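# Move cart milk bottle behind shelf bottle, third shelf

## Task

Pick up the milk bottle that sits on the cart and stand it upright on level three of the supply shelving (the lowest level counts as one), directly behind the milk bottle already on that level, meaning further back from the shelf's front edge. All other items on that level must still be on it at the end, each upright and none resting on another. Release the bottle and move the robot away afterwards. The bottle must not fall over or be left leaning, and it must stay in place on its own, without the robot supporting it.

## Robot and tools

Robot: TidyBot++, a wheeled base (0.54 m long, 0.50 m wide, 0.38 m tall) carrying one seven-joint arm with a two-finger gripper. The shoulder sits 0.12 m ahead of the base centre, 0.68 m above the floor. Cameras: base_camera and wrist_camera (the latter looks along the hand). The arm starts folded, hand pointing down, reaching up to 0.08 m beyond the base front and with the elbow up to 1.15 m high.

Frames: the base frame has its origin on the floor below the base centre, x ahead, y to the left, z up. hand_pose is reported in it: the point between the finger pads, its z axis running out along the fingers, its y axis the opening direction. The odometry frame is the base frame as it was at scene start; heading is positive leftward, -3.142 to 3.142.

execute_actions: argument actions is a list holding one action or none (empty just returns state and images). An action may contain base, joints, or both, plus optional speeds; everything in it starts at once. base holds exactly one key, each a relative offset from where the base currently is, not a pose: translate_m (metres, forward positive, -2 to 2), strafe_m (metres, left positive, -2 to 2), rotate_rad (radians, counter-clockwise from above positive, -6.3 to 6.3). joints maps joint names to absolute target angles in radians: joint_1_rad (any angle; positive turns the arm clockwise from above, opposite to rotate_rad), joint_2_rad shoulder -2.249 to 2.249, joint_3_rad (any angle), joint_4_rad elbow -2.579 to 2.579, joint_5_rad (any angle), joint_6_rad wrist -2.099 to 2.099, joint_7_rad (any angle; hand down, positive is counter-clockwise from above, 1.57 makes the fingers open left/right), and gripper_pos 0 (open) to 1 (closed), gap roughly 85 x (1 - gripper_pos) mm. Unbounded joints take the short way; to go beyond half a turn, send several smaller steps. Tolerances: 0.039 rad for joints 1-4, 0.056 for 5-7, 0.03 for the gripper. speeds can reduce top speed for that action: translate_m and strafe_m 0.05-0.5 m/s, rotate_rad 0.1-1.57 rad/s (defaults are the maxima). A base move needing over 8.667 s at its top speed is refused. Optional cameras: list of base_camera, wrist_camera or all; omitted/null/all gives every camera, [] gives none. Unknown keys, names or out-of-range numbers refuse the whole call and nothing moves. Any joint or base left out may still be driving toward an earlier target.

wait: seconds 0-10; commands nothing, returns state and images. zoom_image: camera plus region [x0, y0, x1, y1] in pixels (origin top-left, at most 504 x 504) of that camera's latest full image. finished_scene: scene number; ends the scene irreversibly and reports success. Replying without any tool call also ends things.

Arm geometry: with joint_1_rad 0, joint_3_rad 3.14 and joint_5_rad 0 the arm moves in the base's x-z plane. Lean from vertical (forward positive): upper arm (0.42 m) = joint_2; forearm (0.31 m) = joint_2 - joint_4; hand (0.31 m to the hand point) = joint_2 - joint_4 - joint_6. Forward reach from the shoulder is the sum of length x sin(lean), height is the sum of length x cos(lean). A downward-pointing hand reaches no higher than about 0.94 m above the floor, and only near the base. Closed fingertips stick out about 20 mm past the hand point.

Reading results: a pictures line lists the images in order. base_status/joint_status: done; off_target (stopped short, may still push); contact_stop or time_out (target dropped, holds in place); not_followed with a 'joint command not followed' and 'cause:' line means the self-collision check withheld the arm targets (gripper still acts), and they may be retried on later actions. A base blocked by something can report done while well short. Gripper at 1 with done means nothing is held; off_target means an object stopped it. on_its_own lists motion you did not command. motor_effort gives percent of maximum with the peak in brackets; readings carry offsets and noise. There are also base_odometry (wheel-based, slip counts as travel, drifts a few cm/degrees), base_tilt in degrees (forward/right positive), and motor temperatures per joint.

Practical cautions: friction leaves joints a little off target; resend each joint as its last command plus (wanted minus read). While holding something the arm sags; never command a joint to its current reading then. hand_pose itself may be 1-2 cm wrong, so check images. Effort and a blocked joint build up force with repeated corrections. Torque limits: joints 1-4 fault at 104.5 N m, joints 5-7 at 51.3 N m; a fault freezes the arm and gripper for 10 s and skips the rest of the call. Motors heating from a held load warn at 60 °C and go weak at 75 °C (OVER-TEMPERATURE FAULT, limit_stop_at_motor_heat; resend the target). ARM HIT means the arm struck the base or itself; nothing prevents hitting the base. Snagging the arm above about 0.8 m while driving, or pushing sideways on a raised hand, can tip the robot; withdraw the arm or back off to level it. The robot holds its last command while you think. Objects may occasionally be nudged by outside forces. Avoid dropping, knocking, slamming or shoving things hard.

Each tool is called after "Request:" by a JSON object that holds its "op" and its "data".

## Session

Request:
{"op": "execute_actions", "data": {"actions": []}}

Scene clock: 0.00 s.
Motor temperatures (°C, as the motors report them): [30 32 26 31 33 37 42]
base_odometry: x=+0.000 y=+0.000 heading=+0.000 (m, m, rad; odometry frame)
base_tilt: forward=+0.3 right=-0.1 (deg)
base_status: not commanded
joint_positions: joint_1_rad=+0.002 joint_2_rad=-0.347 joint_3_rad=+3.162 joint_4_rad=-2.548 joint_5_rad=-0.022 joint_6_rad=-0.899 joint_7_rad=+1.570 gripper_pos=+0.000
joint_status: not commanded
motor_effort: joint_1_rad=+1 joint_2_rad=-1 joint_3_rad=+1 joint_4_rad=+13 joint_5_rad=-1 joint_6_rad=+0 joint_7_rad=+1 (%)
hand_pose: x=+0.2433 y=+0.0048 z=+0.5815 quat_wxyz=(-0.012, +1.000, -0.018, +0.021) (m; base frame)
pictures: base_camera, wrist_camera
Images, in order (width x height): base_camera 644x364, wrist_camera 644x476.

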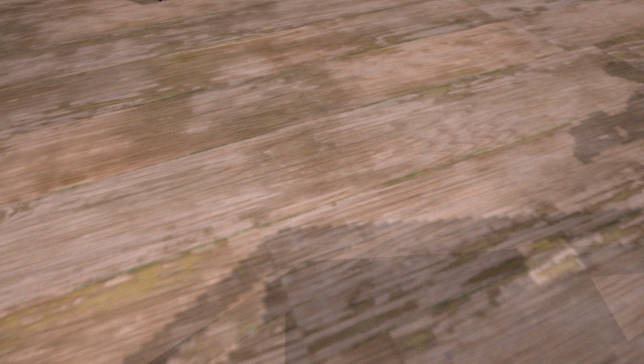

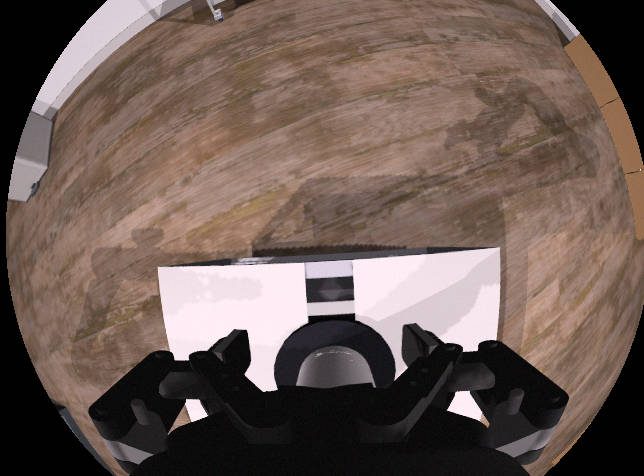

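Request:
{"op": "execute_actions", "data": {"actions": [{"joints":{"joint_6_rad":0.5}}], "cameras": ["wrist_camera"]}}

Request:
{"op": "execute_actions", "data": {"actions": [{"base":{"rotate_rad":2.1}}], "cameras": ["wrist_camera"]}}

Request:
{"op": "execute_actions", "data": {"actions": [{"base":{"rotate_rad":2.1}}], "cameras": ["wrist_camera"]}}

Scene clock: 2.00 s.
Motor temperatures (°C, as the motors report them): [30 32 26 31 33 37 42]
base_odometry: x=+0.000 y=+0.000 heading=+0.000 (m, m, rad; odometry frame)
base_tilt: forward=+0.3 right=-0.1 (deg)
base_status: not commanded
joint_positions: joint_1_rad=+0.002 joint_2_rad=-0.347 joint_3_rad=+3.162 joint_4_rad=-2.547 joint_5_rad=-0.022 joint_6_rad=+0.490 joint_7_rad=+1.570 gripper_pos=+0.000
joint_status: all done
motor_effort: joint_1_rad=+1(1) joint_2_rad=-6(6) joint_3_rad=+0(0) joint_4_rad=+18(18) joint_5_rad=+0(1) joint_6_rad=+8(8) joint_7_rad=+1(1) (%)
hand_pose: x=+0.5384 y=-0.0118 z=+0.8496 quat_wxyz=(+0.002, +0.754, -0.021, +0.656) (m; base frame)
pictures: wrist_camera
Images, in order (width x height): wrist_camera 644x476.

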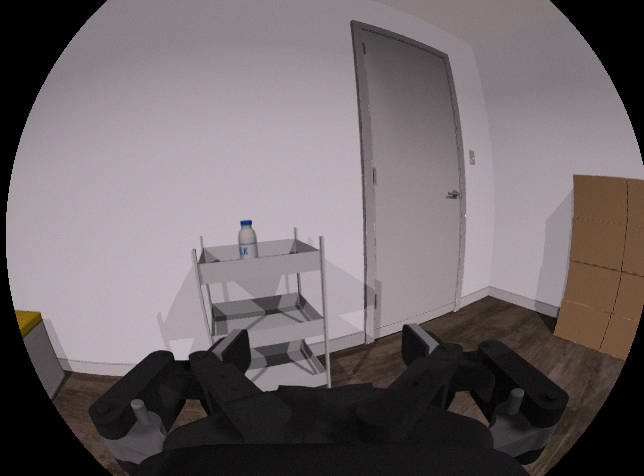

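Scene clock: 4.63 s.
Motor temperatures (°C, as the motors report them): [30 32 26 31 33 37 42]
base_odometry: x=+0.000 y=+0.000 heading=+2.099 (m, m, rad; odometry frame)
base_tilt: forward=+0.3 right=-0.1 (deg)
base_status: done
joint_positions: joint_1_rad=+0.002 joint_2_rad=-0.347 joint_3_rad=+3.162 joint_4_rad=-2.547 joint_5_rad=-0.022 joint_6_rad=+0.490 joint_7_rad=+1.570 gripper_pos=+0.000
joint_status: not commanded
motor_effort: joint_1_rad=+1(1) joint_2_rad=-6(7) joint_3_rad=+1(2) joint_4_rad=+18(17) joint_5_rad=-1(1) joint_6_rad=+9(9) joint_7_rad=+1(1) (%)
hand_pose: x=+0.5384 y=-0.0118 z=+0.8496 quat_wxyz=(+0.002, +0.754, -0.021, +0.656) (m; base frame)
pictures: wrist_camera
Images, in order (width x height): wrist_camera 644x476.

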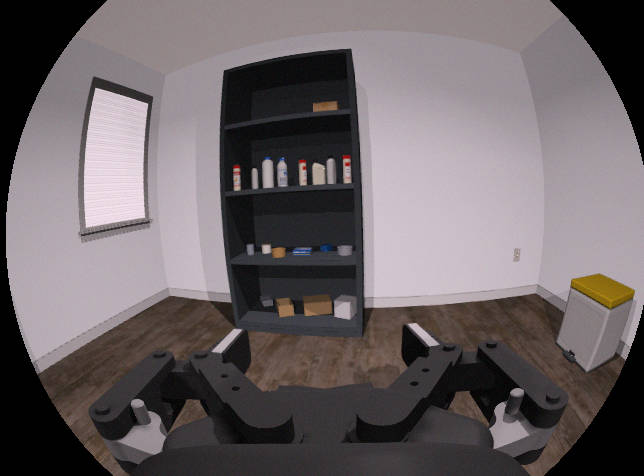

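Scene clock: 7.27 s.
Motor temperatures (°C, as the motors report them): [30 32 26 31 33 37 42]
base_odometry: x=+0.000 y=+0.000 heading=-2.084 (m, m, rad; odometry frame)
base_tilt: forward=+0.3 right=-0.1 (deg)
base_status: done
joint_positions: joint_1_rad=+0.002 joint_2_rad=-0.347 joint_3_rad=+3.162 joint_4_rad=-2.547 joint_5_rad=-0.022 joint_6_rad=+0.490 joint_7_rad=+1.570 gripper_pos=+0.000
joint_status: not commanded
motor_effort: joint_1_rad=+0(0) joint_2_rad=-6(7) joint_3_rad=+0(1) joint_4_rad=+18(18) joint_5_rad=-1(0) joint_6_rad=+8(9) joint_7_rad=+1(1) (%)
hand_pose: x=+0.5384 y=-0.0118 z=+0.8496 quat_wxyz=(+0.002, +0.754, -0.021, +0.656) (m; base frame)
pictures: wrist_camera
Images, in order (width x height): wrist_camera 644x476.

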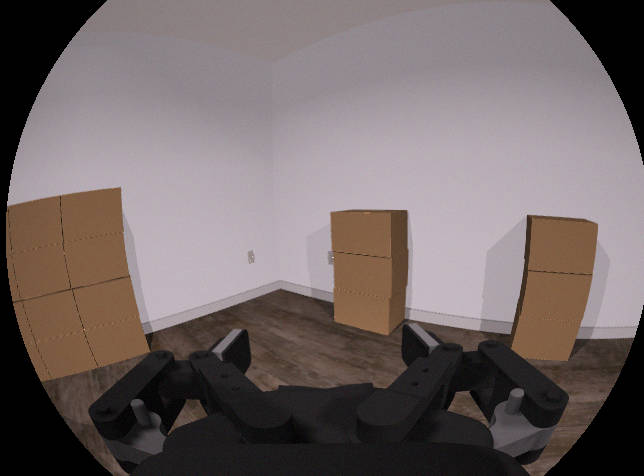

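Request:
{"op": "execute_actions", "data": {"actions": [{"base":{"rotate_rad":-2.2},"joints":{"joint_2_rad":-0.35,"joint_4_rad":-1.9,"joint_6_rad":-0.25}}], "cameras": []}}

Request:
{"op": "execute_actions", "data": {"actions": [{"base":{"strafe_m":0.4}}], "cameras": []}}

Request:
{"op": "execute_actions", "data": {"actions": [{"base":{"translate_m":0.6}}]}}

Request:
{"op": "zoom_image", "data": {"camera": "wrist_camera", "region": [160,80,480,320]}}

Scene clock: 10.67 s.
Motor temperatures (°C, as the motors report them): [30 32 26 31 33 37 42]
base_odometry: x=+0.000 y=+0.000 heading=+1.999 (m, m, rad; odometry frame)
base_tilt: forward=+0.3 right=-0.1 (deg)
base_status: done
joint_positions: joint_1_rad=+0.001 joint_2_rad=-0.347 joint_3_rad=+3.161 joint_4_rad=-1.913 joint_5_rad=-0.022 joint_6_rad=-0.218 joint_7_rad=+1.570 gripper_pos=+0.000
joint_status: all done
motor_effort: joint_1_rad=+0(2) joint_2_rad=-9(10) joint_3_rad=+1(3) joint_4_rad=+21(21) joint_5_rad=-1(1) joint_6_rad=+8(9) joint_7_rad=+1(1) (%)
hand_pose: x=+0.5945 y=-0.0083 z=+1.0135 quat_wxyz=(-0.005, +0.778, -0.017, +0.628) (m; base frame)
pictures: none
No camera images: the call's "cameras" was empty. Leave "cameras" out to get every camera's image.

Scene clock: 12.83 s.
Motor temperatures (°C, as the motors report them): [30 32 26 31 33 37 42]
base_odometry: x=-0.364 y=-0.166 heading=+1.999 (m, m, rad; odometry frame)
base_tilt: forward=+0.3 right=-0.1 (deg)
base_status: done
joint_positions: joint_1_rad=+0.001 joint_2_rad=-0.347 joint_3_rad=+3.161 joint_4_rad=-1.913 joint_5_rad=-0.022 joint_6_rad=-0.219 joint_7_rad=+1.570 gripper_pos=+0.000
joint_status: not commanded
motor_effort: joint_1_rad=+0(2) joint_2_rad=-9(10) joint_3_rad=+0(3) joint_4_rad=+21(22) joint_5_rad=-1(1) joint_6_rad=+8(9) joint_7_rad=+0(1) (%)
hand_pose: x=+0.5945 y=-0.0082 z=+1.0133 quat_wxyz=(-0.006, +0.778, -0.017, +0.628) (m; base frame)
pictures: none
No camera images: the call's "cameras" was empty. Leave "cameras" out to get every camera's image.

Scene clock: 15.40 s.
Motor temperatures (°C, as the motors report them): [30 32 26 31 33 37 42]
base_odometry: x=-0.614 y=+0.380 heading=+1.999 (m, m, rad; odometry frame)
base_tilt: forward=+0.3 right=-0.1 (deg)
base_status: done
joint_positions: joint_1_rad=+0.001 joint_2_rad=-0.348 joint_3_rad=+3.161 joint_4_rad=-1.912 joint_5_rad=-0.022 joint_6_rad=-0.223 joint_7_rad=+1.570 gripper_pos=+0.000
joint_status: not commanded
motor_effort: joint_1_rad=+0(1) joint_2_rad=-9(11) joint_3_rad=+0(1) joint_4_rad=+22(22) joint_5_rad=-1(1) joint_6_rad=+8(8) joint_7_rad=+0(0) (%)
hand_pose: x=+0.5940 y=-0.0082 z=+1.0130 quat_wxyz=(-0.006, +0.779, -0.016, +0.627) (m; base frame)
pictures: base_camera, wrist_camera
Images, in order (width x height): base_camera 644x364, wrist_camera 644x476.

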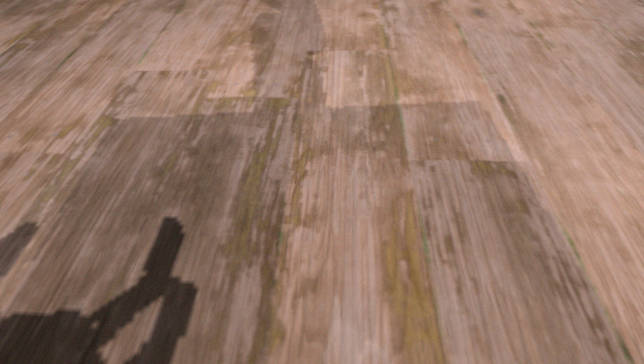

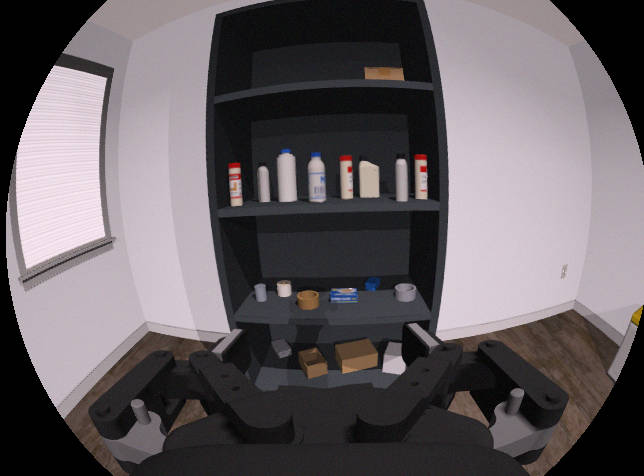

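Region (160, 80, 480, 320) of wrist_camera's 644x476 image, scaled by 1.575; it fills the top 378 rows of this view, and the rest is white.

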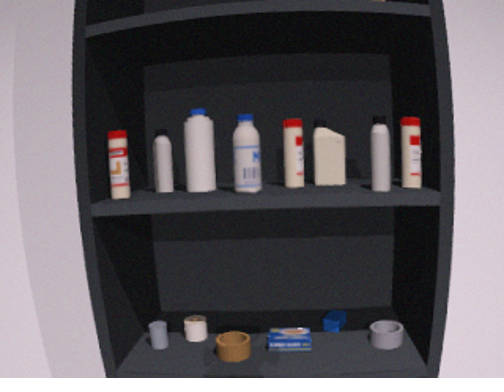

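Request:
{"op": "execute_actions", "data": {"actions": [{"base":{"translate_m":0.35},"joints":{"joint_2_rad":0.3,"joint_3_rad":3.12,"joint_4_rad":-1.13,"joint_5_rad":0.02,"joint_6_rad":-0.15}}]}}

Scene clock: 18.43 s.
Motor temperatures (°C, as the motors report them): [30 32 26 31 33 37 42]
base_odometry: x=-0.760 y=+0.699 heading=+2.000 (m, m, rad; odometry frame)
base_tilt: forward=+0.3 right=-0.1 (deg)
base_status: done
joint_positions: joint_1_rad=+0.001 joint_2_rad=+0.301 joint_3_rad=+3.144 joint_4_rad=-1.145 joint_5_rad=-0.006 joint_6_rad=-0.181 joint_7_rad=+1.570 gripper_pos=+0.000
joint_status: all done
motor_effort: joint_1_rad=+1(0) joint_2_rad=-31(34) joint_3_rad=+0(1) joint_4_rad=+21(23) joint_5_rad=-1(1) joint_6_rad=+8(9) joint_7_rad=+1(0) (%)
hand_pose: x=+0.8666 y=-0.0007 z=+1.1050 quat_wxyz=(-0.001, +0.727, -0.003, +0.687) (m; base frame)
pictures: base_camera, wrist_camera
Images, in order (width x height): base_camera 644x364, wrist_camera 644x476.

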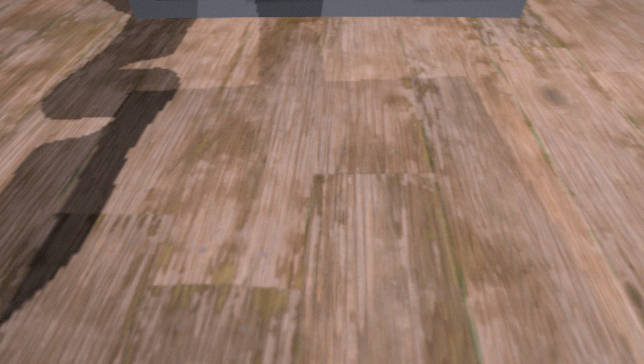

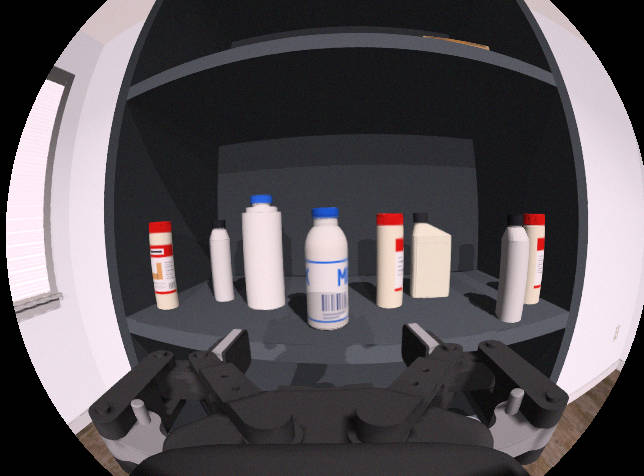

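Request:
{"op": "execute_actions", "data": {"actions": [{"base":{"translate_m":0.12},"joints":{"joint_6_rad":-0.1}}], "cameras": ["wrist_camera"]}}

Scene clock: 20.33 s.
Motor temperatures (°C, as the motors report them): [30 32 26 31 33 37 42]
base_odometry: x=-0.810 y=+0.808 heading=+2.000 (m, m, rad; odometry frame)
base_tilt: forward=+0.3 right=-0.1 (deg)
base_status: done
joint_positions: joint_1_rad=+0.001 joint_2_rad=+0.305 joint_3_rad=+3.144 joint_4_rad=-1.142 joint_5_rad=-0.006 joint_6_rad=-0.126 joint_7_rad=+1.570 gripper_pos=+0.000
joint_status: all done
motor_effort: joint_1_rad=+1(2) joint_2_rad=-32(35) joint_3_rad=+0(1) joint_4_rad=+21(22) joint_5_rad=-1(1) joint_6_rad=+9(9) joint_7_rad=+0(0) (%)
hand_pose: x=+0.8685 y=-0.0002 z=+1.1218 quat_wxyz=(-0.002, +0.708, -0.003, +0.707) (m; base frame)
pictures: wrist_camera
Images, in order (width x height): wrist_camera 644x476.

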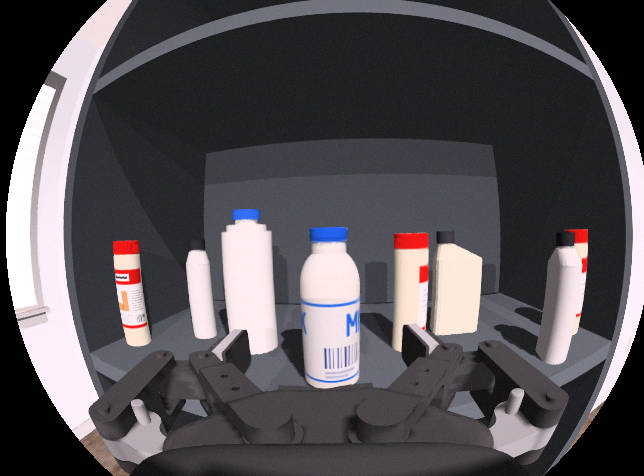

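Request:
{"op": "execute_actions", "data": {"actions": [{"base":{"translate_m":0.07},"joints":{"joint_2_rad":0.37,"joint_6_rad":-0.03,"joint_1_rad":0.02}}], "cameras": ["wrist_camera"]}}

Scene clock: 22.03 s.
Motor temperatures (°C, as the motors report them): [30 32 26 31 33 37 42]
base_odometry: x=-0.839 y=+0.871 heading=+2.000 (m, m, rad; odometry frame)
base_tilt: forward=+0.3 right=-0.1 (deg)
base_status: done
joint_positions: joint_1_rad=+0.006 joint_2_rad=+0.373 joint_3_rad=+3.142 joint_4_rad=-1.139 joint_5_rad=-0.006 joint_6_rad=-0.057 joint_7_rad=+1.570 gripper_pos=+0.000
joint_status: all done
motor_effort: joint_1_rad=+1(3) joint_2_rad=-34(40) joint_3_rad=+0(1) joint_4_rad=+21(23) joint_5_rad=-1(1) joint_6_rad=+8(10) joint_7_rad=+0(0) (%)
hand_pose: x=+0.8974 y=-0.0038 z=+1.0928 quat_wxyz=(+0.000, +0.706, -0.005, +0.708) (m; base frame)
pictures: wrist_camera
Images, in order (width x height): wrist_camera 644x476.

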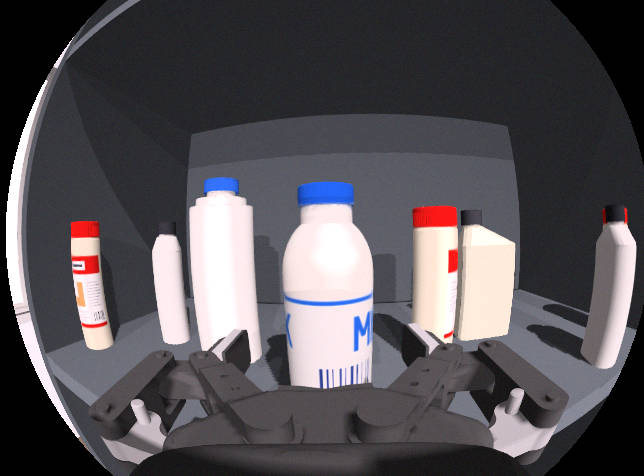

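Request:
{"op": "execute_actions", "data": {"actions": [{"base":{"translate_m":0.06}}], "cameras": ["wrist_camera"]}}

Request:
{"op": "execute_actions", "data": {"actions": [{"joints":{"gripper_pos":1}}], "cameras": ["wrist_camera"]}}

Scene clock: 23.57 s.
Motor temperatures (°C, as the motors report them): [30 32 26 31 33 37 42]
base_odometry: x=-0.864 y=+0.926 heading=+2.000 (m, m, rad; odometry frame)
base_tilt: forward=+0.3 right=-0.1 (deg)
base_status: done
joint_positions: joint_1_rad=+0.006 joint_2_rad=+0.374 joint_3_rad=+3.142 joint_4_rad=-1.139 joint_5_rad=-0.006 joint_6_rad=-0.056 joint_7_rad=+1.570 gripper_pos=+0.000
joint_status: not commanded
motor_effort: joint_1_rad=+1(1) joint_2_rad=-34(37) joint_3_rad=+0(1) joint_4_rad=+21(22) joint_5_rad=-1(1) joint_6_rad=+8(9) joint_7_rad=+1(1) (%)
hand_pose: x=+0.8979 y=-0.0038 z=+1.0919 quat_wxyz=(+0.000, +0.707, -0.005, +0.707) (m; base frame)
pictures: wrist_camera
Images, in order (width x height): wrist_camera 644x476.

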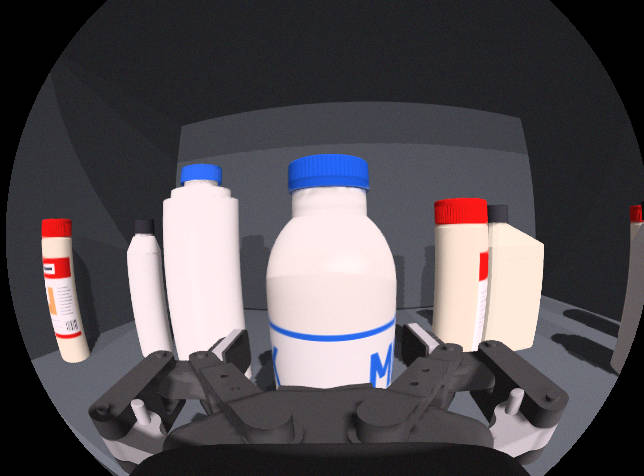

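Scene clock: 24.67 s.
Motor temperatures (°C, as the motors report them): [30 32 26 31 33 37 42]
base_odometry: x=-0.864 y=+0.926 heading=+2.000 (m, m, rad; odometry frame)
base_tilt: forward=+0.3 right=-0.1 (deg)
base_status: not commanded
joint_positions: joint_1_rad=+0.009 joint_2_rad=+0.374 joint_3_rad=+3.141 joint_4_rad=-1.139 joint_5_rad=-0.006 joint_6_rad=-0.056 joint_7_rad=+1.570 gripper_pos=+0.290
joint_status: gripper_pos off_target (ended at +0.290, target +1.000)
motor_effort: joint_1_rad=+1(2) joint_2_rad=-34(34) joint_3_rad=+0(2) joint_4_rad=+20(21) joint_5_rad=-1(0) joint_6_rad=+8(9) joint_7_rad=+1(1) (%)
hand_pose: x=+0.8979 y=-0.0052 z=+1.0919 quat_wxyz=(+0.000, +0.707, -0.005, +0.708) (m; base frame)
pictures: wrist_camera
Images, in order (width x height): wrist_camera 644x476.

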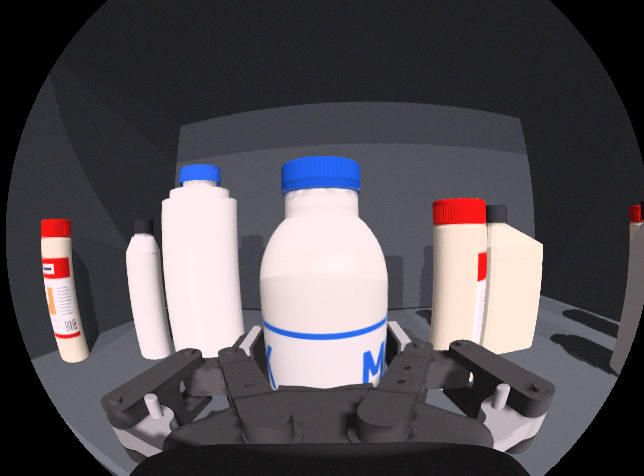

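Request:
{"op": "execute_actions", "data": {"actions": [{"joints":{"joint_2_rad":0.33,"joint_6_rad":-0.03}}], "cameras": []}}

Request:
{"op": "execute_actions", "data": {"actions": [{"base":{"translate_m":-0.03}}], "cameras": []}}

Request:
{"op": "execute_actions", "data": {"actions": [{"base":{"strafe_m":-0.2},"speeds":{"strafe_m":0.2}}], "cameras": ["wrist_camera"]}}

Scene clock: 25.77 s.
Motor temperatures (°C, as the motors report them): [30 32 26 31 33 37 42]
base_odometry: x=-0.864 y=+0.926 heading=+2.000 (m, m, rad; odometry frame)
base_tilt: forward=+0.3 right=-0.1 (deg)
base_status: not commanded
joint_positions: joint_1_rad=+0.009 joint_2_rad=+0.369 joint_3_rad=+3.141 joint_4_rad=-1.145 joint_5_rad=-0.006 joint_6_rad=-0.056 joint_7_rad=+1.570 gripper_pos=+0.290
joint_status: joint_2_rad off_target (ended at +0.369, target +0.330); the others done
motor_effort: joint_1_rad=+0(1) joint_2_rad=-39(40) joint_3_rad=+0(0) joint_4_rad=+26(25) joint_5_rad=-1(1) joint_6_rad=+12(13) joint_7_rad=+0(0) (%)
hand_pose: x=+0.8959 y=-0.0052 z=+1.0925 quat_wxyz=(+0.000, +0.707, -0.005, +0.707) (m; base frame)
pictures: none
No camera images: the call's "cameras" was empty. Leave "cameras" out to get every camera's image.

Scene clock: 26.63 s.
Motor temperatures (°C, as the motors report them): [30 32 26 31 33 37 42]
base_odometry: x=-0.852 y=+0.899 heading=+2.000 (m, m, rad; odometry frame)
base_tilt: forward=+0.3 right=-0.1 (deg)
base_status: done
joint_positions: joint_1_rad=+0.009 joint_2_rad=+0.364 joint_3_rad=+3.141 joint_4_rad=-1.151 joint_5_rad=-0.006 joint_6_rad=-0.056 joint_7_rad=+1.570 gripper_pos=+0.290
joint_status: not commanded
motor_effort: joint_1_rad=+1(1) joint_2_rad=-40(42) joint_3_rad=+0(1) joint_4_rad=+27(28) joint_5_rad=-1(1) joint_6_rad=+13(14) joint_7_rad=+1(1) (%)
hand_pose: x=+0.8938 y=-0.0052 z=+1.0929 quat_wxyz=(+0.000, +0.707, -0.005, +0.707) (m; base frame)
pictures: none
No camera images: the call's "cameras" was empty. Leave "cameras" out to get every camera's image.

Scene clock: 28.40 s.
Motor temperatures (°C, as the motors report them): [30 32 26 31 33 37 42]
base_odometry: x=-0.670 y=+0.982 heading=+2.001 (m, m, rad; odometry frame)
base_tilt: forward=+0.3 right=+0.0 (deg)
base_status: done
joint_positions: joint_1_rad=+0.021 joint_2_rad=+0.364 joint_3_rad=+3.133 joint_4_rad=-1.151 joint_5_rad=-0.006 joint_6_rad=-0.056 joint_7_rad=+1.570 gripper_pos=+0.290
joint_status: not commanded
motor_effort: joint_1_rad=+0(4) joint_2_rad=-41(42) joint_3_rad=+0(3) joint_4_rad=+26(28) joint_5_rad=-1(1) joint_6_rad=+13(14) joint_7_rad=+0(1) (%)
hand_pose: x=+0.8937 y=-0.0100 z=+1.0929 quat_wxyz=(+0.001, +0.707, -0.008, +0.707) (m; base frame)
pictures: wrist_camera
Images, in order (width x height): wrist_camera 644x476.

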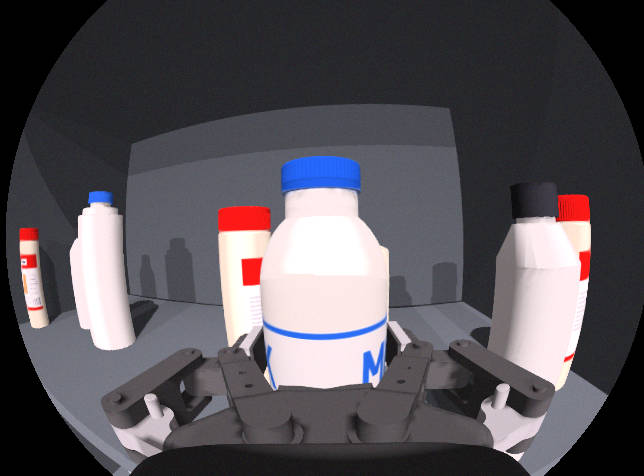

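Request:
{"op": "execute_actions", "data": {"actions": [{"joints":{"joint_2_rad":0.365}}], "cameras": []}}

Request:
{"op": "execute_actions", "data": {"actions": [{"joints":{"gripper_pos":0}}], "cameras": []}}

Request:
{"op": "execute_actions", "data": {"actions": [{"base":{"translate_m":-0.4}}], "cameras": ["wrist_camera"]}}

Request:
{"op": "execute_actions", "data": {"actions": [{"base":{"rotate_rad":-1.571},"joints":{"joint_1_rad":-0.02,"joint_2_rad":-0.1,"joint_4_rad":-1.7,"joint_6_rad":-0.4}}]}}

Scene clock: 29.40 s.
Motor temperatures (°C, as the motors report them): [30 33 26 31 33 37 42]
base_odometry: x=-0.670 y=+0.982 heading=+2.001 (m, m, rad; odometry frame)
base_tilt: forward=+0.3 right=+0.0 (deg)
base_status: not commanded
joint_positions: joint_1_rad=+0.021 joint_2_rad=+0.367 joint_3_rad=+3.133 joint_4_rad=-1.148 joint_5_rad=-0.005 joint_6_rad=-0.056 joint_7_rad=+1.570 gripper_pos=+0.290
joint_status: all done
motor_effort: joint_1_rad=+0(1) joint_2_rad=-36(40) joint_3_rad=+0(1) joint_4_rad=+23(27) joint_5_rad=-1(1) joint_6_rad=+10(13) joint_7_rad=+0(0) (%)
hand_pose: x=+0.8949 y=-0.0100 z=+1.0921 quat_wxyz=(+0.001, +0.707, -0.008, +0.707) (m; base frame)
pictures: none
No camera images: the call's "cameras" was empty. Leave "cameras" out to get every camera's image.

Scene clock: 30.50 s.
Motor temperatures (°C, as the motors report them): [30 33 26 31 33 37 42]
base_odometry: x=-0.670 y=+0.982 heading=+2.001 (m, m, rad; odometry frame)
base_tilt: forward=+0.3 right=+0.0 (deg)
base_status: not commanded
joint_positions: joint_1_rad=+0.021 joint_2_rad=+0.366 joint_3_rad=+3.133 joint_4_rad=-1.143 joint_5_rad=-0.005 joint_6_rad=-0.056 joint_7_rad=+1.570 gripper_pos=+0.000
joint_status: all done
motor_effort: joint_1_rad=+0(1) joint_2_rad=-34(36) joint_3_rad=+0(0) joint_4_rad=+21(23) joint_5_rad=-1(1) joint_6_rad=+8(10) joint_7_rad=+0(0) (%)
hand_pose: x=+0.8947 y=-0.0101 z=+1.0954 quat_wxyz=(+0.001, +0.705, -0.008, +0.709) (m; base frame)
pictures: none
No camera images: the call's "cameras" was empty. Leave "cameras" out to get every camera's image.

Scene clock: 32.67 s.
Motor temperatures (°C, as the motors report them): [30 33 26 31 33 37 42]
base_odometry: x=-0.503 y=+0.619 heading=+2.001 (m, m, rad; odometry frame)
base_tilt: forward=+0.3 right=+0.0 (deg)
base_status: done
joint_positions: joint_1_rad=+0.021 joint_2_rad=+0.360 joint_3_rad=+3.133 joint_4_rad=-1.142 joint_5_rad=-0.005 joint_6_rad=-0.056 joint_7_rad=+1.570 gripper_pos=+0.000
joint_status: not commanded
motor_effort: joint_1_rad=+0(2) joint_2_rad=-34(37) joint_3_rad=+0(1) joint_4_rad=+21(22) joint_5_rad=+0(1) joint_6_rad=+8(9) joint_7_rad=+1(0) (%)
hand_pose: x=+0.8919 y=-0.0100 z=+1.1017 quat_wxyz=(+0.001, +0.702, -0.008, +0.712) (m; base frame)
pictures: wrist_camera
Images, in order (width x height): wrist_camera 644x476.

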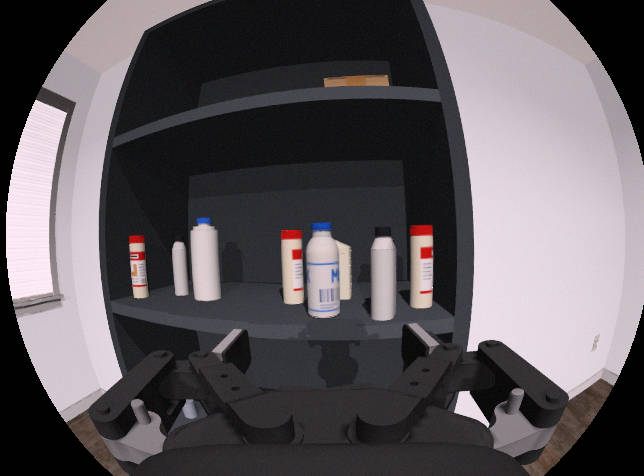

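Scene clock: 35.17 s.
Motor temperatures (°C, as the motors report them): [30 33 26 31 33 37 42]
base_odometry: x=-0.503 y=+0.619 heading=+0.430 (m, m, rad; odometry frame)
base_tilt: forward=+0.3 right=-0.1 (deg)
base_status: done
joint_positions: joint_1_rad=-0.007 joint_2_rad=-0.093 joint_3_rad=+3.130 joint_4_rad=-1.686 joint_5_rad=-0.003 joint_6_rad=-0.371 joint_7_rad=+1.570 gripper_pos=+0.000
joint_status: all done
motor_effort: joint_1_rad=+0(4) joint_2_rad=-18(34) joint_3_rad=+0(4) joint_4_rad=+20(21) joint_5_rad=-1(1) joint_6_rad=+8(9) joint_7_rad=+1(0) (%)
hand_pose: x=+0.6815 y=+0.0122 z=+0.9747 quat_wxyz=(-0.006, +0.831, +0.006, +0.556) (m; base frame)
pictures: base_camera, wrist_camera
Images, in order (width x height): base_camera 644x364, wrist_camera 644x476.

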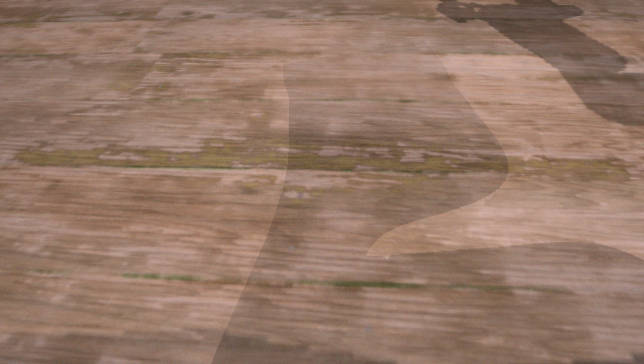

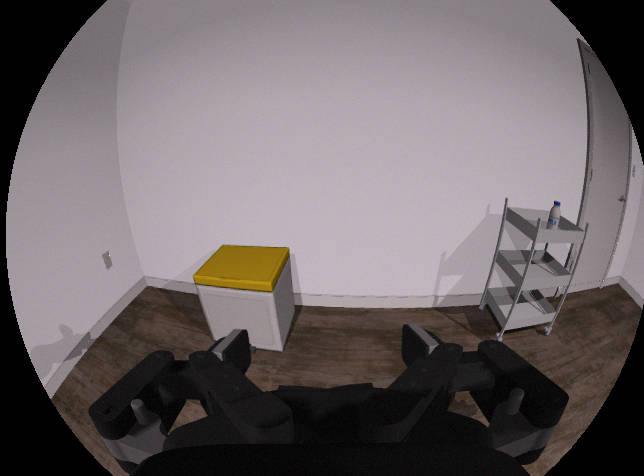

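Request:
{"op": "execute_actions", "data": {"actions": [{"base":{"strafe_m":-1.09}}], "cameras": []}}

Request:
{"op": "execute_actions", "data": {"actions": [{"base":{"translate_m":0.55}}]}}

Scene clock: 39.00 s.
Motor temperatures (°C, as the motors report them): [30 33 26 31 33 37 42]
base_odometry: x=-0.050 y=-0.373 heading=+0.430 (m, m, rad; odometry frame)
base_tilt: forward=+0.3 right=-0.1 (deg)
base_status: done
joint_positions: joint_1_rad=-0.011 joint_2_rad=-0.093 joint_3_rad=+3.130 joint_4_rad=-1.686 joint_5_rad=-0.003 joint_6_rad=-0.371 joint_7_rad=+1.570 gripper_pos=+0.000
joint_status: not commanded
motor_effort: joint_1_rad=+0(2) joint_2_rad=-17(18) joint_3_rad=+0(2) joint_4_rad=+21(21) joint_5_rad=-1(1) joint_6_rad=+8(8) joint_7_rad=+0(1) (%)
hand_pose: x=+0.6814 y=+0.0150 z=+0.9747 quat_wxyz=(-0.008, +0.831, +0.009, +0.556) (m; base frame)
pictures: none
No camera images: the call's "cameras" was empty. Leave "cameras" out to get every camera's image.

Scene clock: 41.47 s.
Motor temperatures (°C, as the motors report them): [30 33 26 31 33 37 42]
base_odometry: x=+0.451 y=-0.144 heading=+0.429 (m, m, rad; odometry frame)
base_tilt: forward=+0.3 right=-0.1 (deg)
base_status: done
joint_positions: joint_1_rad=-0.011 joint_2_rad=-0.096 joint_3_rad=+3.130 joint_4_rad=-1.687 joint_5_rad=-0.003 joint_6_rad=-0.373 joint_7_rad=+1.570 gripper_pos=+0.000
joint_status: not commanded
motor_effort: joint_1_rad=+0(0) joint_2_rad=-17(20) joint_3_rad=+0(1) joint_4_rad=+20(21) joint_5_rad=-1(1) joint_6_rad=+8(8) joint_7_rad=+0(0) (%)
hand_pose: x=+0.6802 y=+0.0150 z=+0.9747 quat_wxyz=(-0.008, +0.832, +0.009, +0.555) (m; base frame)
pictures: base_camera, wrist_camera
Images, in order (width x height): base_camera 644x364, wrist_camera 644x476.

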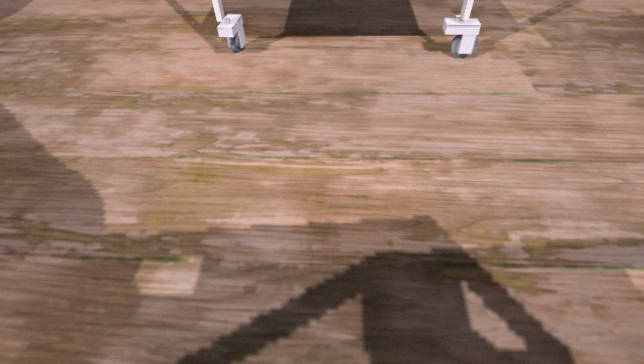

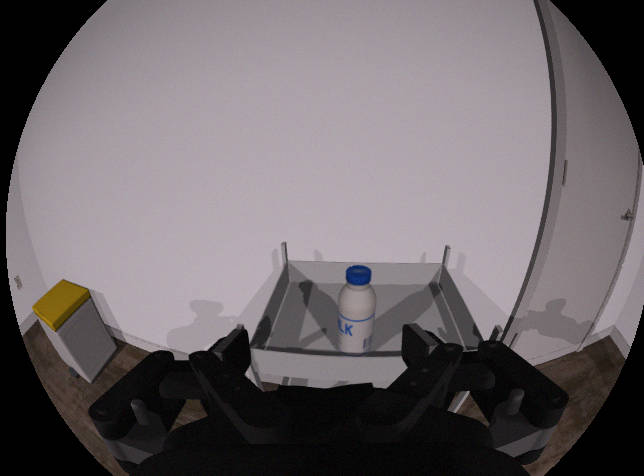

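Request:
{"op": "execute_actions", "data": {"actions": [{"base":{"strafe_m":-0.05},"joints":{"joint_1_rad":0.012,"joint_3_rad":3.155,"joint_2_rad":0,"joint_4_rad":-1.92,"joint_6_rad":-0.04}}], "cameras": []}}

Request:
{"op": "execute_actions", "data": {"actions": [{"base":{"translate_m":0.13}}]}}

Scene clock: 43.33 s.
Motor temperatures (°C, as the motors report them): [30 33 26 31 33 37 42]
base_odometry: x=+0.472 y=-0.190 heading=+0.429 (m, m, rad; odometry frame)
base_tilt: forward=+0.3 right=+0.0 (deg)
base_status: done
joint_positions: joint_1_rad=+0.002 joint_2_rad=+0.001 joint_3_rad=+3.140 joint_4_rad=-1.912 joint_5_rad=-0.003 joint_6_rad=-0.071 joint_7_rad=+1.570 gripper_pos=+0.000
joint_status: all done
motor_effort: joint_1_rad=+0(3) joint_2_rad=-20(21) joint_3_rad=+0(4) joint_4_rad=+20(22) joint_5_rad=-1(0) joint_6_rad=+8(8) joint_7_rad=+1(0) (%)
hand_pose: x=+0.7008 y=+0.0007 z=+0.8721 quat_wxyz=(-0.001, +0.837, -0.002, +0.547) (m; base frame)
pictures: none
No camera images: the call's "cameras" was empty. Leave "cameras" out to get every camera's image.

Scene clock: 44.70 s.
Motor temperatures (°C, as the motors report them): [30 33 26 31 33 37 42]
base_odometry: x=+0.590 y=-0.136 heading=+0.429 (m, m, rad; odometry frame)
base_tilt: forward=+0.3 right=-0.1 (deg)
base_status: done
joint_positions: joint_1_rad=+0.002 joint_2_rad=+0.005 joint_3_rad=+3.140 joint_4_rad=-1.912 joint_5_rad=-0.003 joint_6_rad=-0.068 joint_7_rad=+1.570 gripper_pos=+0.000
joint_status: not commanded
motor_effort: joint_1_rad=+0(1) joint_2_rad=-20(22) joint_3_rad=+0(1) joint_4_rad=+19(21) joint_5_rad=-1(1) joint_6_rad=+7(8) joint_7_rad=+0(1) (%)
hand_pose: x=+0.7018 y=+0.0007 z=+0.8706 quat_wxyz=(-0.001, +0.837, -0.002, +0.546) (m; base frame)
pictures: base_camera, wrist_camera
Images, in order (width x height): base_camera 644x364, wrist_camera 644x476.

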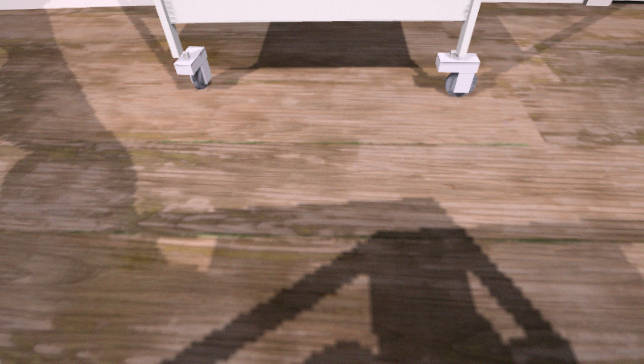

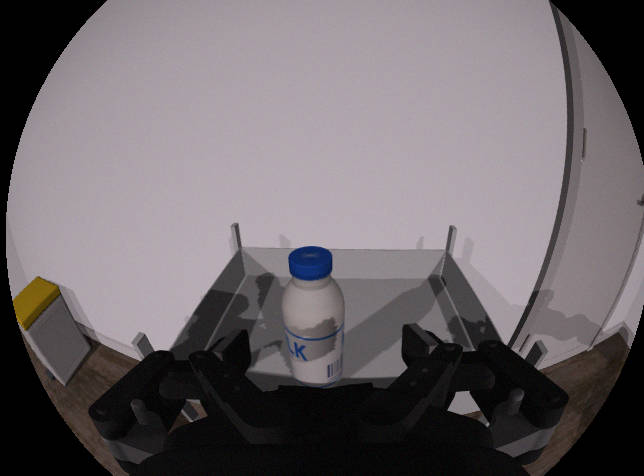

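Request:
{"op": "execute_actions", "data": {"actions": [{"base":{"strafe_m":0.013}}], "cameras": []}}

Request:
{"op": "execute_actions", "data": {"actions": [{"base":{"translate_m":0.12}}], "cameras": ["wrist_camera"]}}

Request:
{"op": "execute_actions", "data": {"actions": [{"joints":{"joint_2_rad":0.06,"joint_4_rad":-2.07,"joint_6_rad":0.16}}], "cameras": ["wrist_camera"]}}

Scene clock: 45.83 s.
Motor temperatures (°C, as the motors report them): [30 33 26 31 33 37 42]
base_odometry: x=+0.585 y=-0.124 heading=+0.429 (m, m, rad; odometry frame)
base_tilt: forward=+0.3 right=-0.1 (deg)
base_status: done
joint_positions: joint_1_rad=+0.004 joint_2_rad=+0.005 joint_3_rad=+3.141 joint_4_rad=-1.912 joint_5_rad=-0.003 joint_6_rad=-0.068 joint_7_rad=+1.570 gripper_pos=+0.000
joint_status: not commanded
motor_effort: joint_1_rad=+1(2) joint_2_rad=-20(22) joint_3_rad=+0(3) joint_4_rad=+20(21) joint_5_rad=-1(1) joint_6_rad=+8(8) joint_7_rad=+0(1) (%)
hand_pose: x=+0.7017 y=-0.0011 z=+0.8707 quat_wxyz=(+0.000, +0.837, -0.004, +0.547) (m; base frame)
pictures: none
No camera images: the call's "cameras" was empty. Leave "cameras" out to get every camera's image.

Scene clock: 47.17 s.
Motor temperatures (°C, as the motors report them): [30 33 26 31 33 37 42]
base_odometry: x=+0.694 y=-0.074 heading=+0.429 (m, m, rad; odometry frame)
base_tilt: forward=+0.3 right=-0.1 (deg)
base_status: done
joint_positions: joint_1_rad=+0.004 joint_2_rad=+0.006 joint_3_rad=+3.141 joint_4_rad=-1.912 joint_5_rad=-0.003 joint_6_rad=-0.068 joint_7_rad=+1.570 gripper_pos=+0.000
joint_status: not commanded
motor_effort: joint_1_rad=+0(1) joint_2_rad=-20(23) joint_3_rad=+0(1) joint_4_rad=+19(20) joint_5_rad=-1(1) joint_6_rad=+8(8) joint_7_rad=+0(1) (%)
hand_pose: x=+0.7020 y=-0.0011 z=+0.8705 quat_wxyz=(+0.000, +0.837, -0.004, +0.547) (m; base frame)
pictures: wrist_camera
Images, in order (width x height): wrist_camera 644x476.

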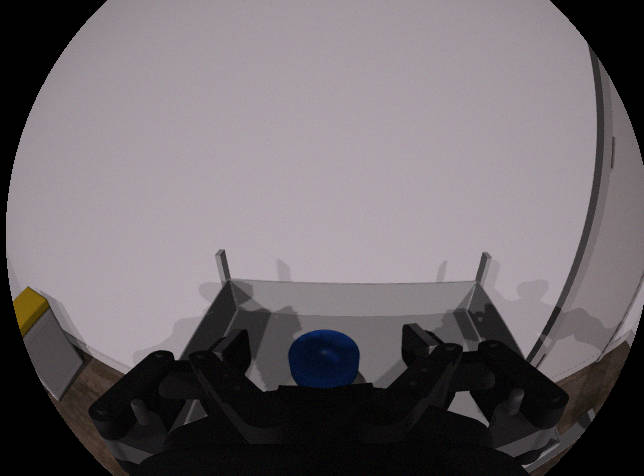

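Scene clock: 48.23 s.
Motor temperatures (°C, as the motors report them): [30 33 26 31 33 37 42]
base_odometry: x=+0.694 y=-0.074 heading=+0.429 (m, m, rad; odometry frame)
base_tilt: forward=+0.3 right=-0.1 (deg)
base_status: not commanded
joint_positions: joint_1_rad=+0.004 joint_2_rad=+0.058 joint_3_rad=+3.141 joint_4_rad=-2.062 joint_5_rad=-0.003 joint_6_rad=+0.128 joint_7_rad=+1.570 gripper_pos=+0.000
joint_status: all done
motor_effort: joint_1_rad=+0(1) joint_2_rad=-20(22) joint_3_rad=+0(0) joint_4_rad=+18(20) joint_5_rad=-1(1) joint_6_rad=+8(8) joint_7_rad=+0(1) (%)
hand_pose: x=+0.6958 y=-0.0013 z=+0.8106 quat_wxyz=(+0.000, +0.839, -0.004, +0.544) (m; base frame)
pictures: wrist_camera
Images, in order (width x height): wrist_camera 644x476.

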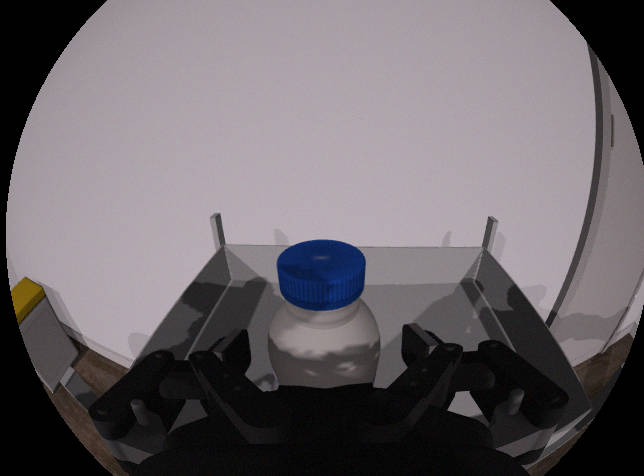

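At the shoulder; 2.5 cm lower.

Request:
{"op": "execute_actions", "data": {"actions": [{"joints":{"joint_2_rad":0.1,"joint_4_rad":-2.12,"joint_6_rad":0.25}}], "cameras": ["wrist_camera"]}}

Request:
{"op": "execute_actions", "data": {"actions": [{"joints":{"gripper_pos":1}}], "cameras": ["wrist_camera"]}}

Scene clock: 49.30 s.
Motor temperatures (°C, as the motors report them): [30 33 26 31 33 37 42]
base_odometry: x=+0.694 y=-0.074 heading=+0.429 (m, m, rad; odometry frame)
base_tilt: forward=+0.3 right=-0.1 (deg)
base_status: not commanded
joint_positions: joint_1_rad=+0.004 joint_2_rad=+0.096 joint_3_rad=+3.141 joint_4_rad=-2.109 joint_5_rad=-0.003 joint_6_rad=+0.221 joint_7_rad=+1.570 gripper_pos=+0.000
joint_status: all done
motor_effort: joint_1_rad=+1(1) joint_2_rad=-21(22) joint_3_rad=+0(0) joint_4_rad=+17(18) joint_5_rad=-1(1) joint_6_rad=+8(8) joint_7_rad=+0(1) (%)
hand_pose: x=+0.6978 y=-0.0014 z=+0.7895 quat_wxyz=(+0.000, +0.837, -0.004, +0.547) (m; base frame)
pictures: wrist_camera
Images, in order (width x height): wrist_camera 644x476.

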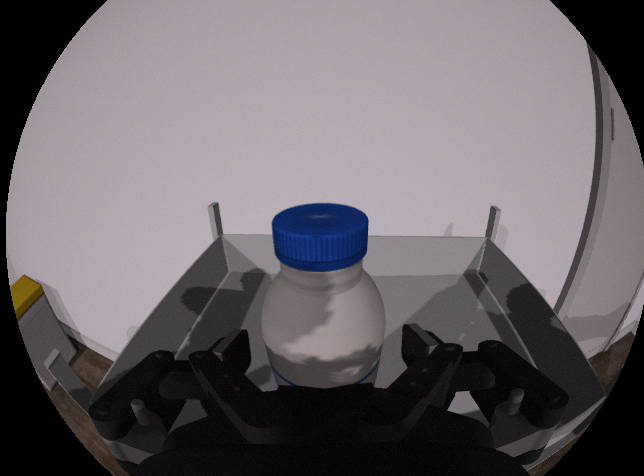

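Scene clock: 50.40 s.
Motor temperatures (°C, as the motors report them): [30 33 26 31 33 37 42]
base_odometry: x=+0.694 y=-0.074 heading=+0.429 (m, m, rad; odometry frame)
base_tilt: forward=+0.3 right=-0.1 (deg)
base_status: not commanded
joint_positions: joint_1_rad=+0.004 joint_2_rad=+0.096 joint_3_rad=+3.141 joint_4_rad=-2.109 joint_5_rad=-0.003 joint_6_rad=+0.223 joint_7_rad=+1.570 gripper_pos=+0.303
joint_status: gripper_pos off_target (ended at +0.303, target +1.000)
motor_effort: joint_1_rad=+0(2) joint_2_rad=-20(21) joint_3_rad=+1(2) joint_4_rad=+17(18) joint_5_rad=-1(1) joint_6_rad=+8(9) joint_7_rad=+0(0) (%)
hand_pose: x=+0.6980 y=-0.0014 z=+0.7902 quat_wxyz=(+0.000, +0.836, -0.004, +0.548) (m; base frame)
pictures: wrist_camera
Images, in order (width x height): wrist_camera 644x476.

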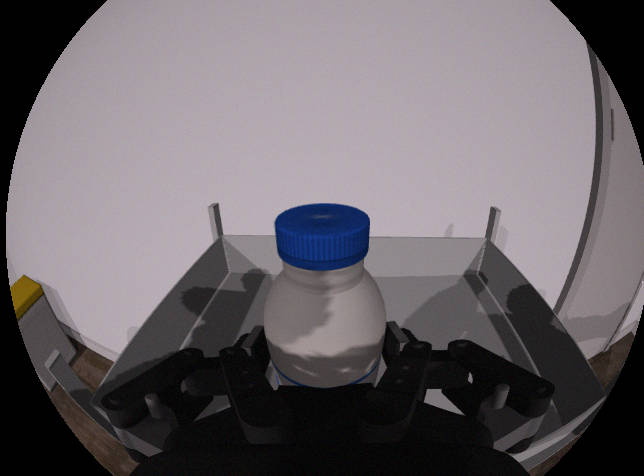

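Request:
{"op": "execute_actions", "data": {"actions": [{"joints":{"joint_2_rad":0.27,"joint_4_rad":-0.6,"joint_6_rad":-1.05}}], "cameras": ["wrist_camera"]}}

Request:
{"op": "execute_actions", "data": {"actions": [{"base":{"translate_m":-0.99}}], "cameras": []}}

Request:
{"op": "execute_actions", "data": {"actions": [{"base":{"rotate_rad":1.571},"speeds":{"rotate_rad":1.0}}], "cameras": []}}

Request:
{"op": "execute_actions", "data": {"actions": [{"base":{"translate_m":1.4}}]}}

Scene clock: 53.80 s.
Motor temperatures (°C, as the motors report them): [30 33 26 31 33 37 42]
base_odometry: x=+0.694 y=-0.074 heading=+0.429 (m, m, rad; odometry frame)
base_tilt: forward=+0.3 right=-0.1 (deg)
base_status: not commanded
joint_positions: joint_1_rad=+0.004 joint_2_rad=+0.287 joint_3_rad=+3.141 joint_4_rad=-0.640 joint_5_rad=-0.003 joint_6_rad=-1.049 joint_7_rad=+1.570 gripper_pos=+0.303
joint_status: joint_4_rad off_target (ended at -0.640, target -0.600); the others done
motor_effort: joint_1_rad=+0(1) joint_2_rad=-34(35) joint_3_rad=+0(0) joint_4_rad=+22(27) joint_5_rad=-1(1) joint_6_rad=+13(13) joint_7_rad=+0(0) (%)
hand_pose: x=+0.7758 y=-0.0006 z=+1.1511 quat_wxyz=(-0.001, +0.835, -0.002, +0.550) (m; base frame)
pictures: wrist_camera
Images, in order (width x height): wrist_camera 644x476.

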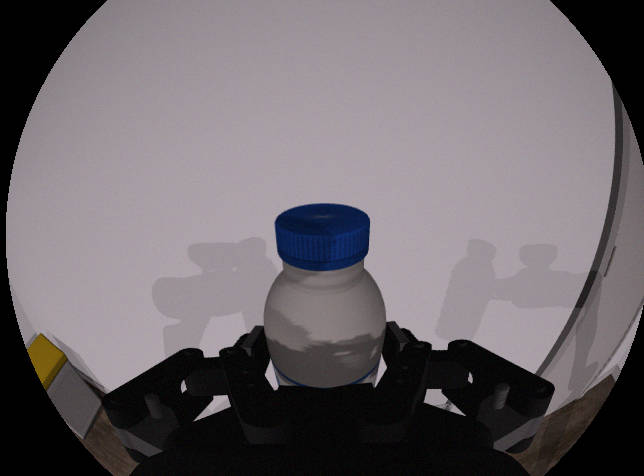

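Scene clock: 57.40 s.
Motor temperatures (°C, as the motors report them): [30 33 26 31 33 37 42]
base_odometry: x=-0.207 y=-0.485 heading=+0.429 (m, m, rad; odometry frame)
base_tilt: forward=+0.3 right=-0.1 (deg)
base_status: done
joint_positions: joint_1_rad=+0.007 joint_2_rad=+0.298 joint_3_rad=+3.142 joint_4_rad=-0.638 joint_5_rad=+0.002 joint_6_rad=-1.056 joint_7_rad=+1.570 gripper_pos=+0.303
joint_status: not commanded
motor_effort: joint_1_rad=+0(4) joint_2_rad=-34(38) joint_3_rad=+0(2) joint_4_rad=+23(24) joint_5_rad=-1(2) joint_6_rad=+12(13) joint_7_rad=+0(1) (%)
hand_pose: x=+0.7798 y=-0.0042 z=+1.1433 quat_wxyz=(+0.003, +0.839, -0.004, +0.544) (m; base frame)
pictures: none
No camera images: the call's "cameras" was empty. Leave "cameras" out to get every camera's image.

Scene clock: 60.10 s.
Motor temperatures (°C, as the motors report them): [30 33 26 32 33 37 42]
base_odometry: x=-0.206 y=-0.485 heading=+1.999 (m, m, rad; odometry frame)
base_tilt: forward=+0.3 right=-0.1 (deg)
base_status: done
joint_positions: joint_1_rad=+0.007 joint_2_rad=+0.304 joint_3_rad=+3.148 joint_4_rad=-0.638 joint_5_rad=+0.006 joint_6_rad=-1.056 joint_7_rad=+1.570 gripper_pos=+0.303
joint_status: not commanded
motor_effort: joint_1_rad=+0(5) joint_2_rad=-34(37) joint_3_rad=+0(2) joint_4_rad=+22(23) joint_5_rad=-1(1) joint_6_rad=+12(12) joint_7_rad=+0(0) (%)
hand_pose: x=+0.7825 y=-0.0085 z=+1.1394 quat_wxyz=(+0.007, +0.841, -0.006, +0.541) (m; base frame)
pictures: none
No camera images: the call's "cameras" was empty. Leave "cameras" out to get every camera's image.

Scene clock: 64.37 s.
Motor temperatures (°C, as the motors report them): [30 33 26 32 33 37 42]
base_odometry: x=-0.790 y=+0.787 heading=+2.000 (m, m, rad; odometry frame)
base_tilt: forward=+0.3 right=-0.1 (deg)
base_status: done
joint_positions: joint_1_rad=+0.007 joint_2_rad=+0.305 joint_3_rad=+3.148 joint_4_rad=-0.638 joint_5_rad=+0.006 joint_6_rad=-1.057 joint_7_rad=+1.570 gripper_pos=+0.303
joint_status: not commanded
motor_effort: joint_1_rad=+1(0) joint_2_rad=-34(37) joint_3_rad=+0(0) joint_4_rad=+23(24) joint_5_rad=-1(0) joint_6_rad=+12(13) joint_7_rad=+1(1) (%)
hand_pose: x=+0.7826 y=-0.0085 z=+1.1385 quat_wxyz=(+0.007, +0.841, -0.006, +0.540) (m; base frame)
pictures: base_camera, wrist_camera
Images, in order (width x height): base_camera 644x364, wrist_camera 644x476.

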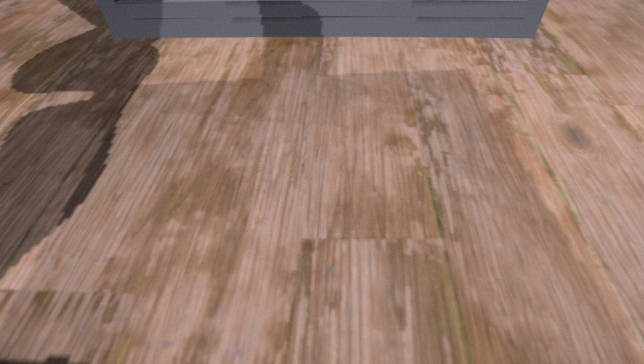

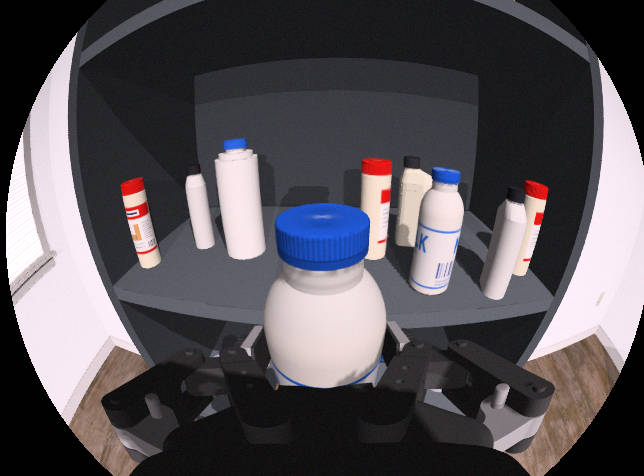

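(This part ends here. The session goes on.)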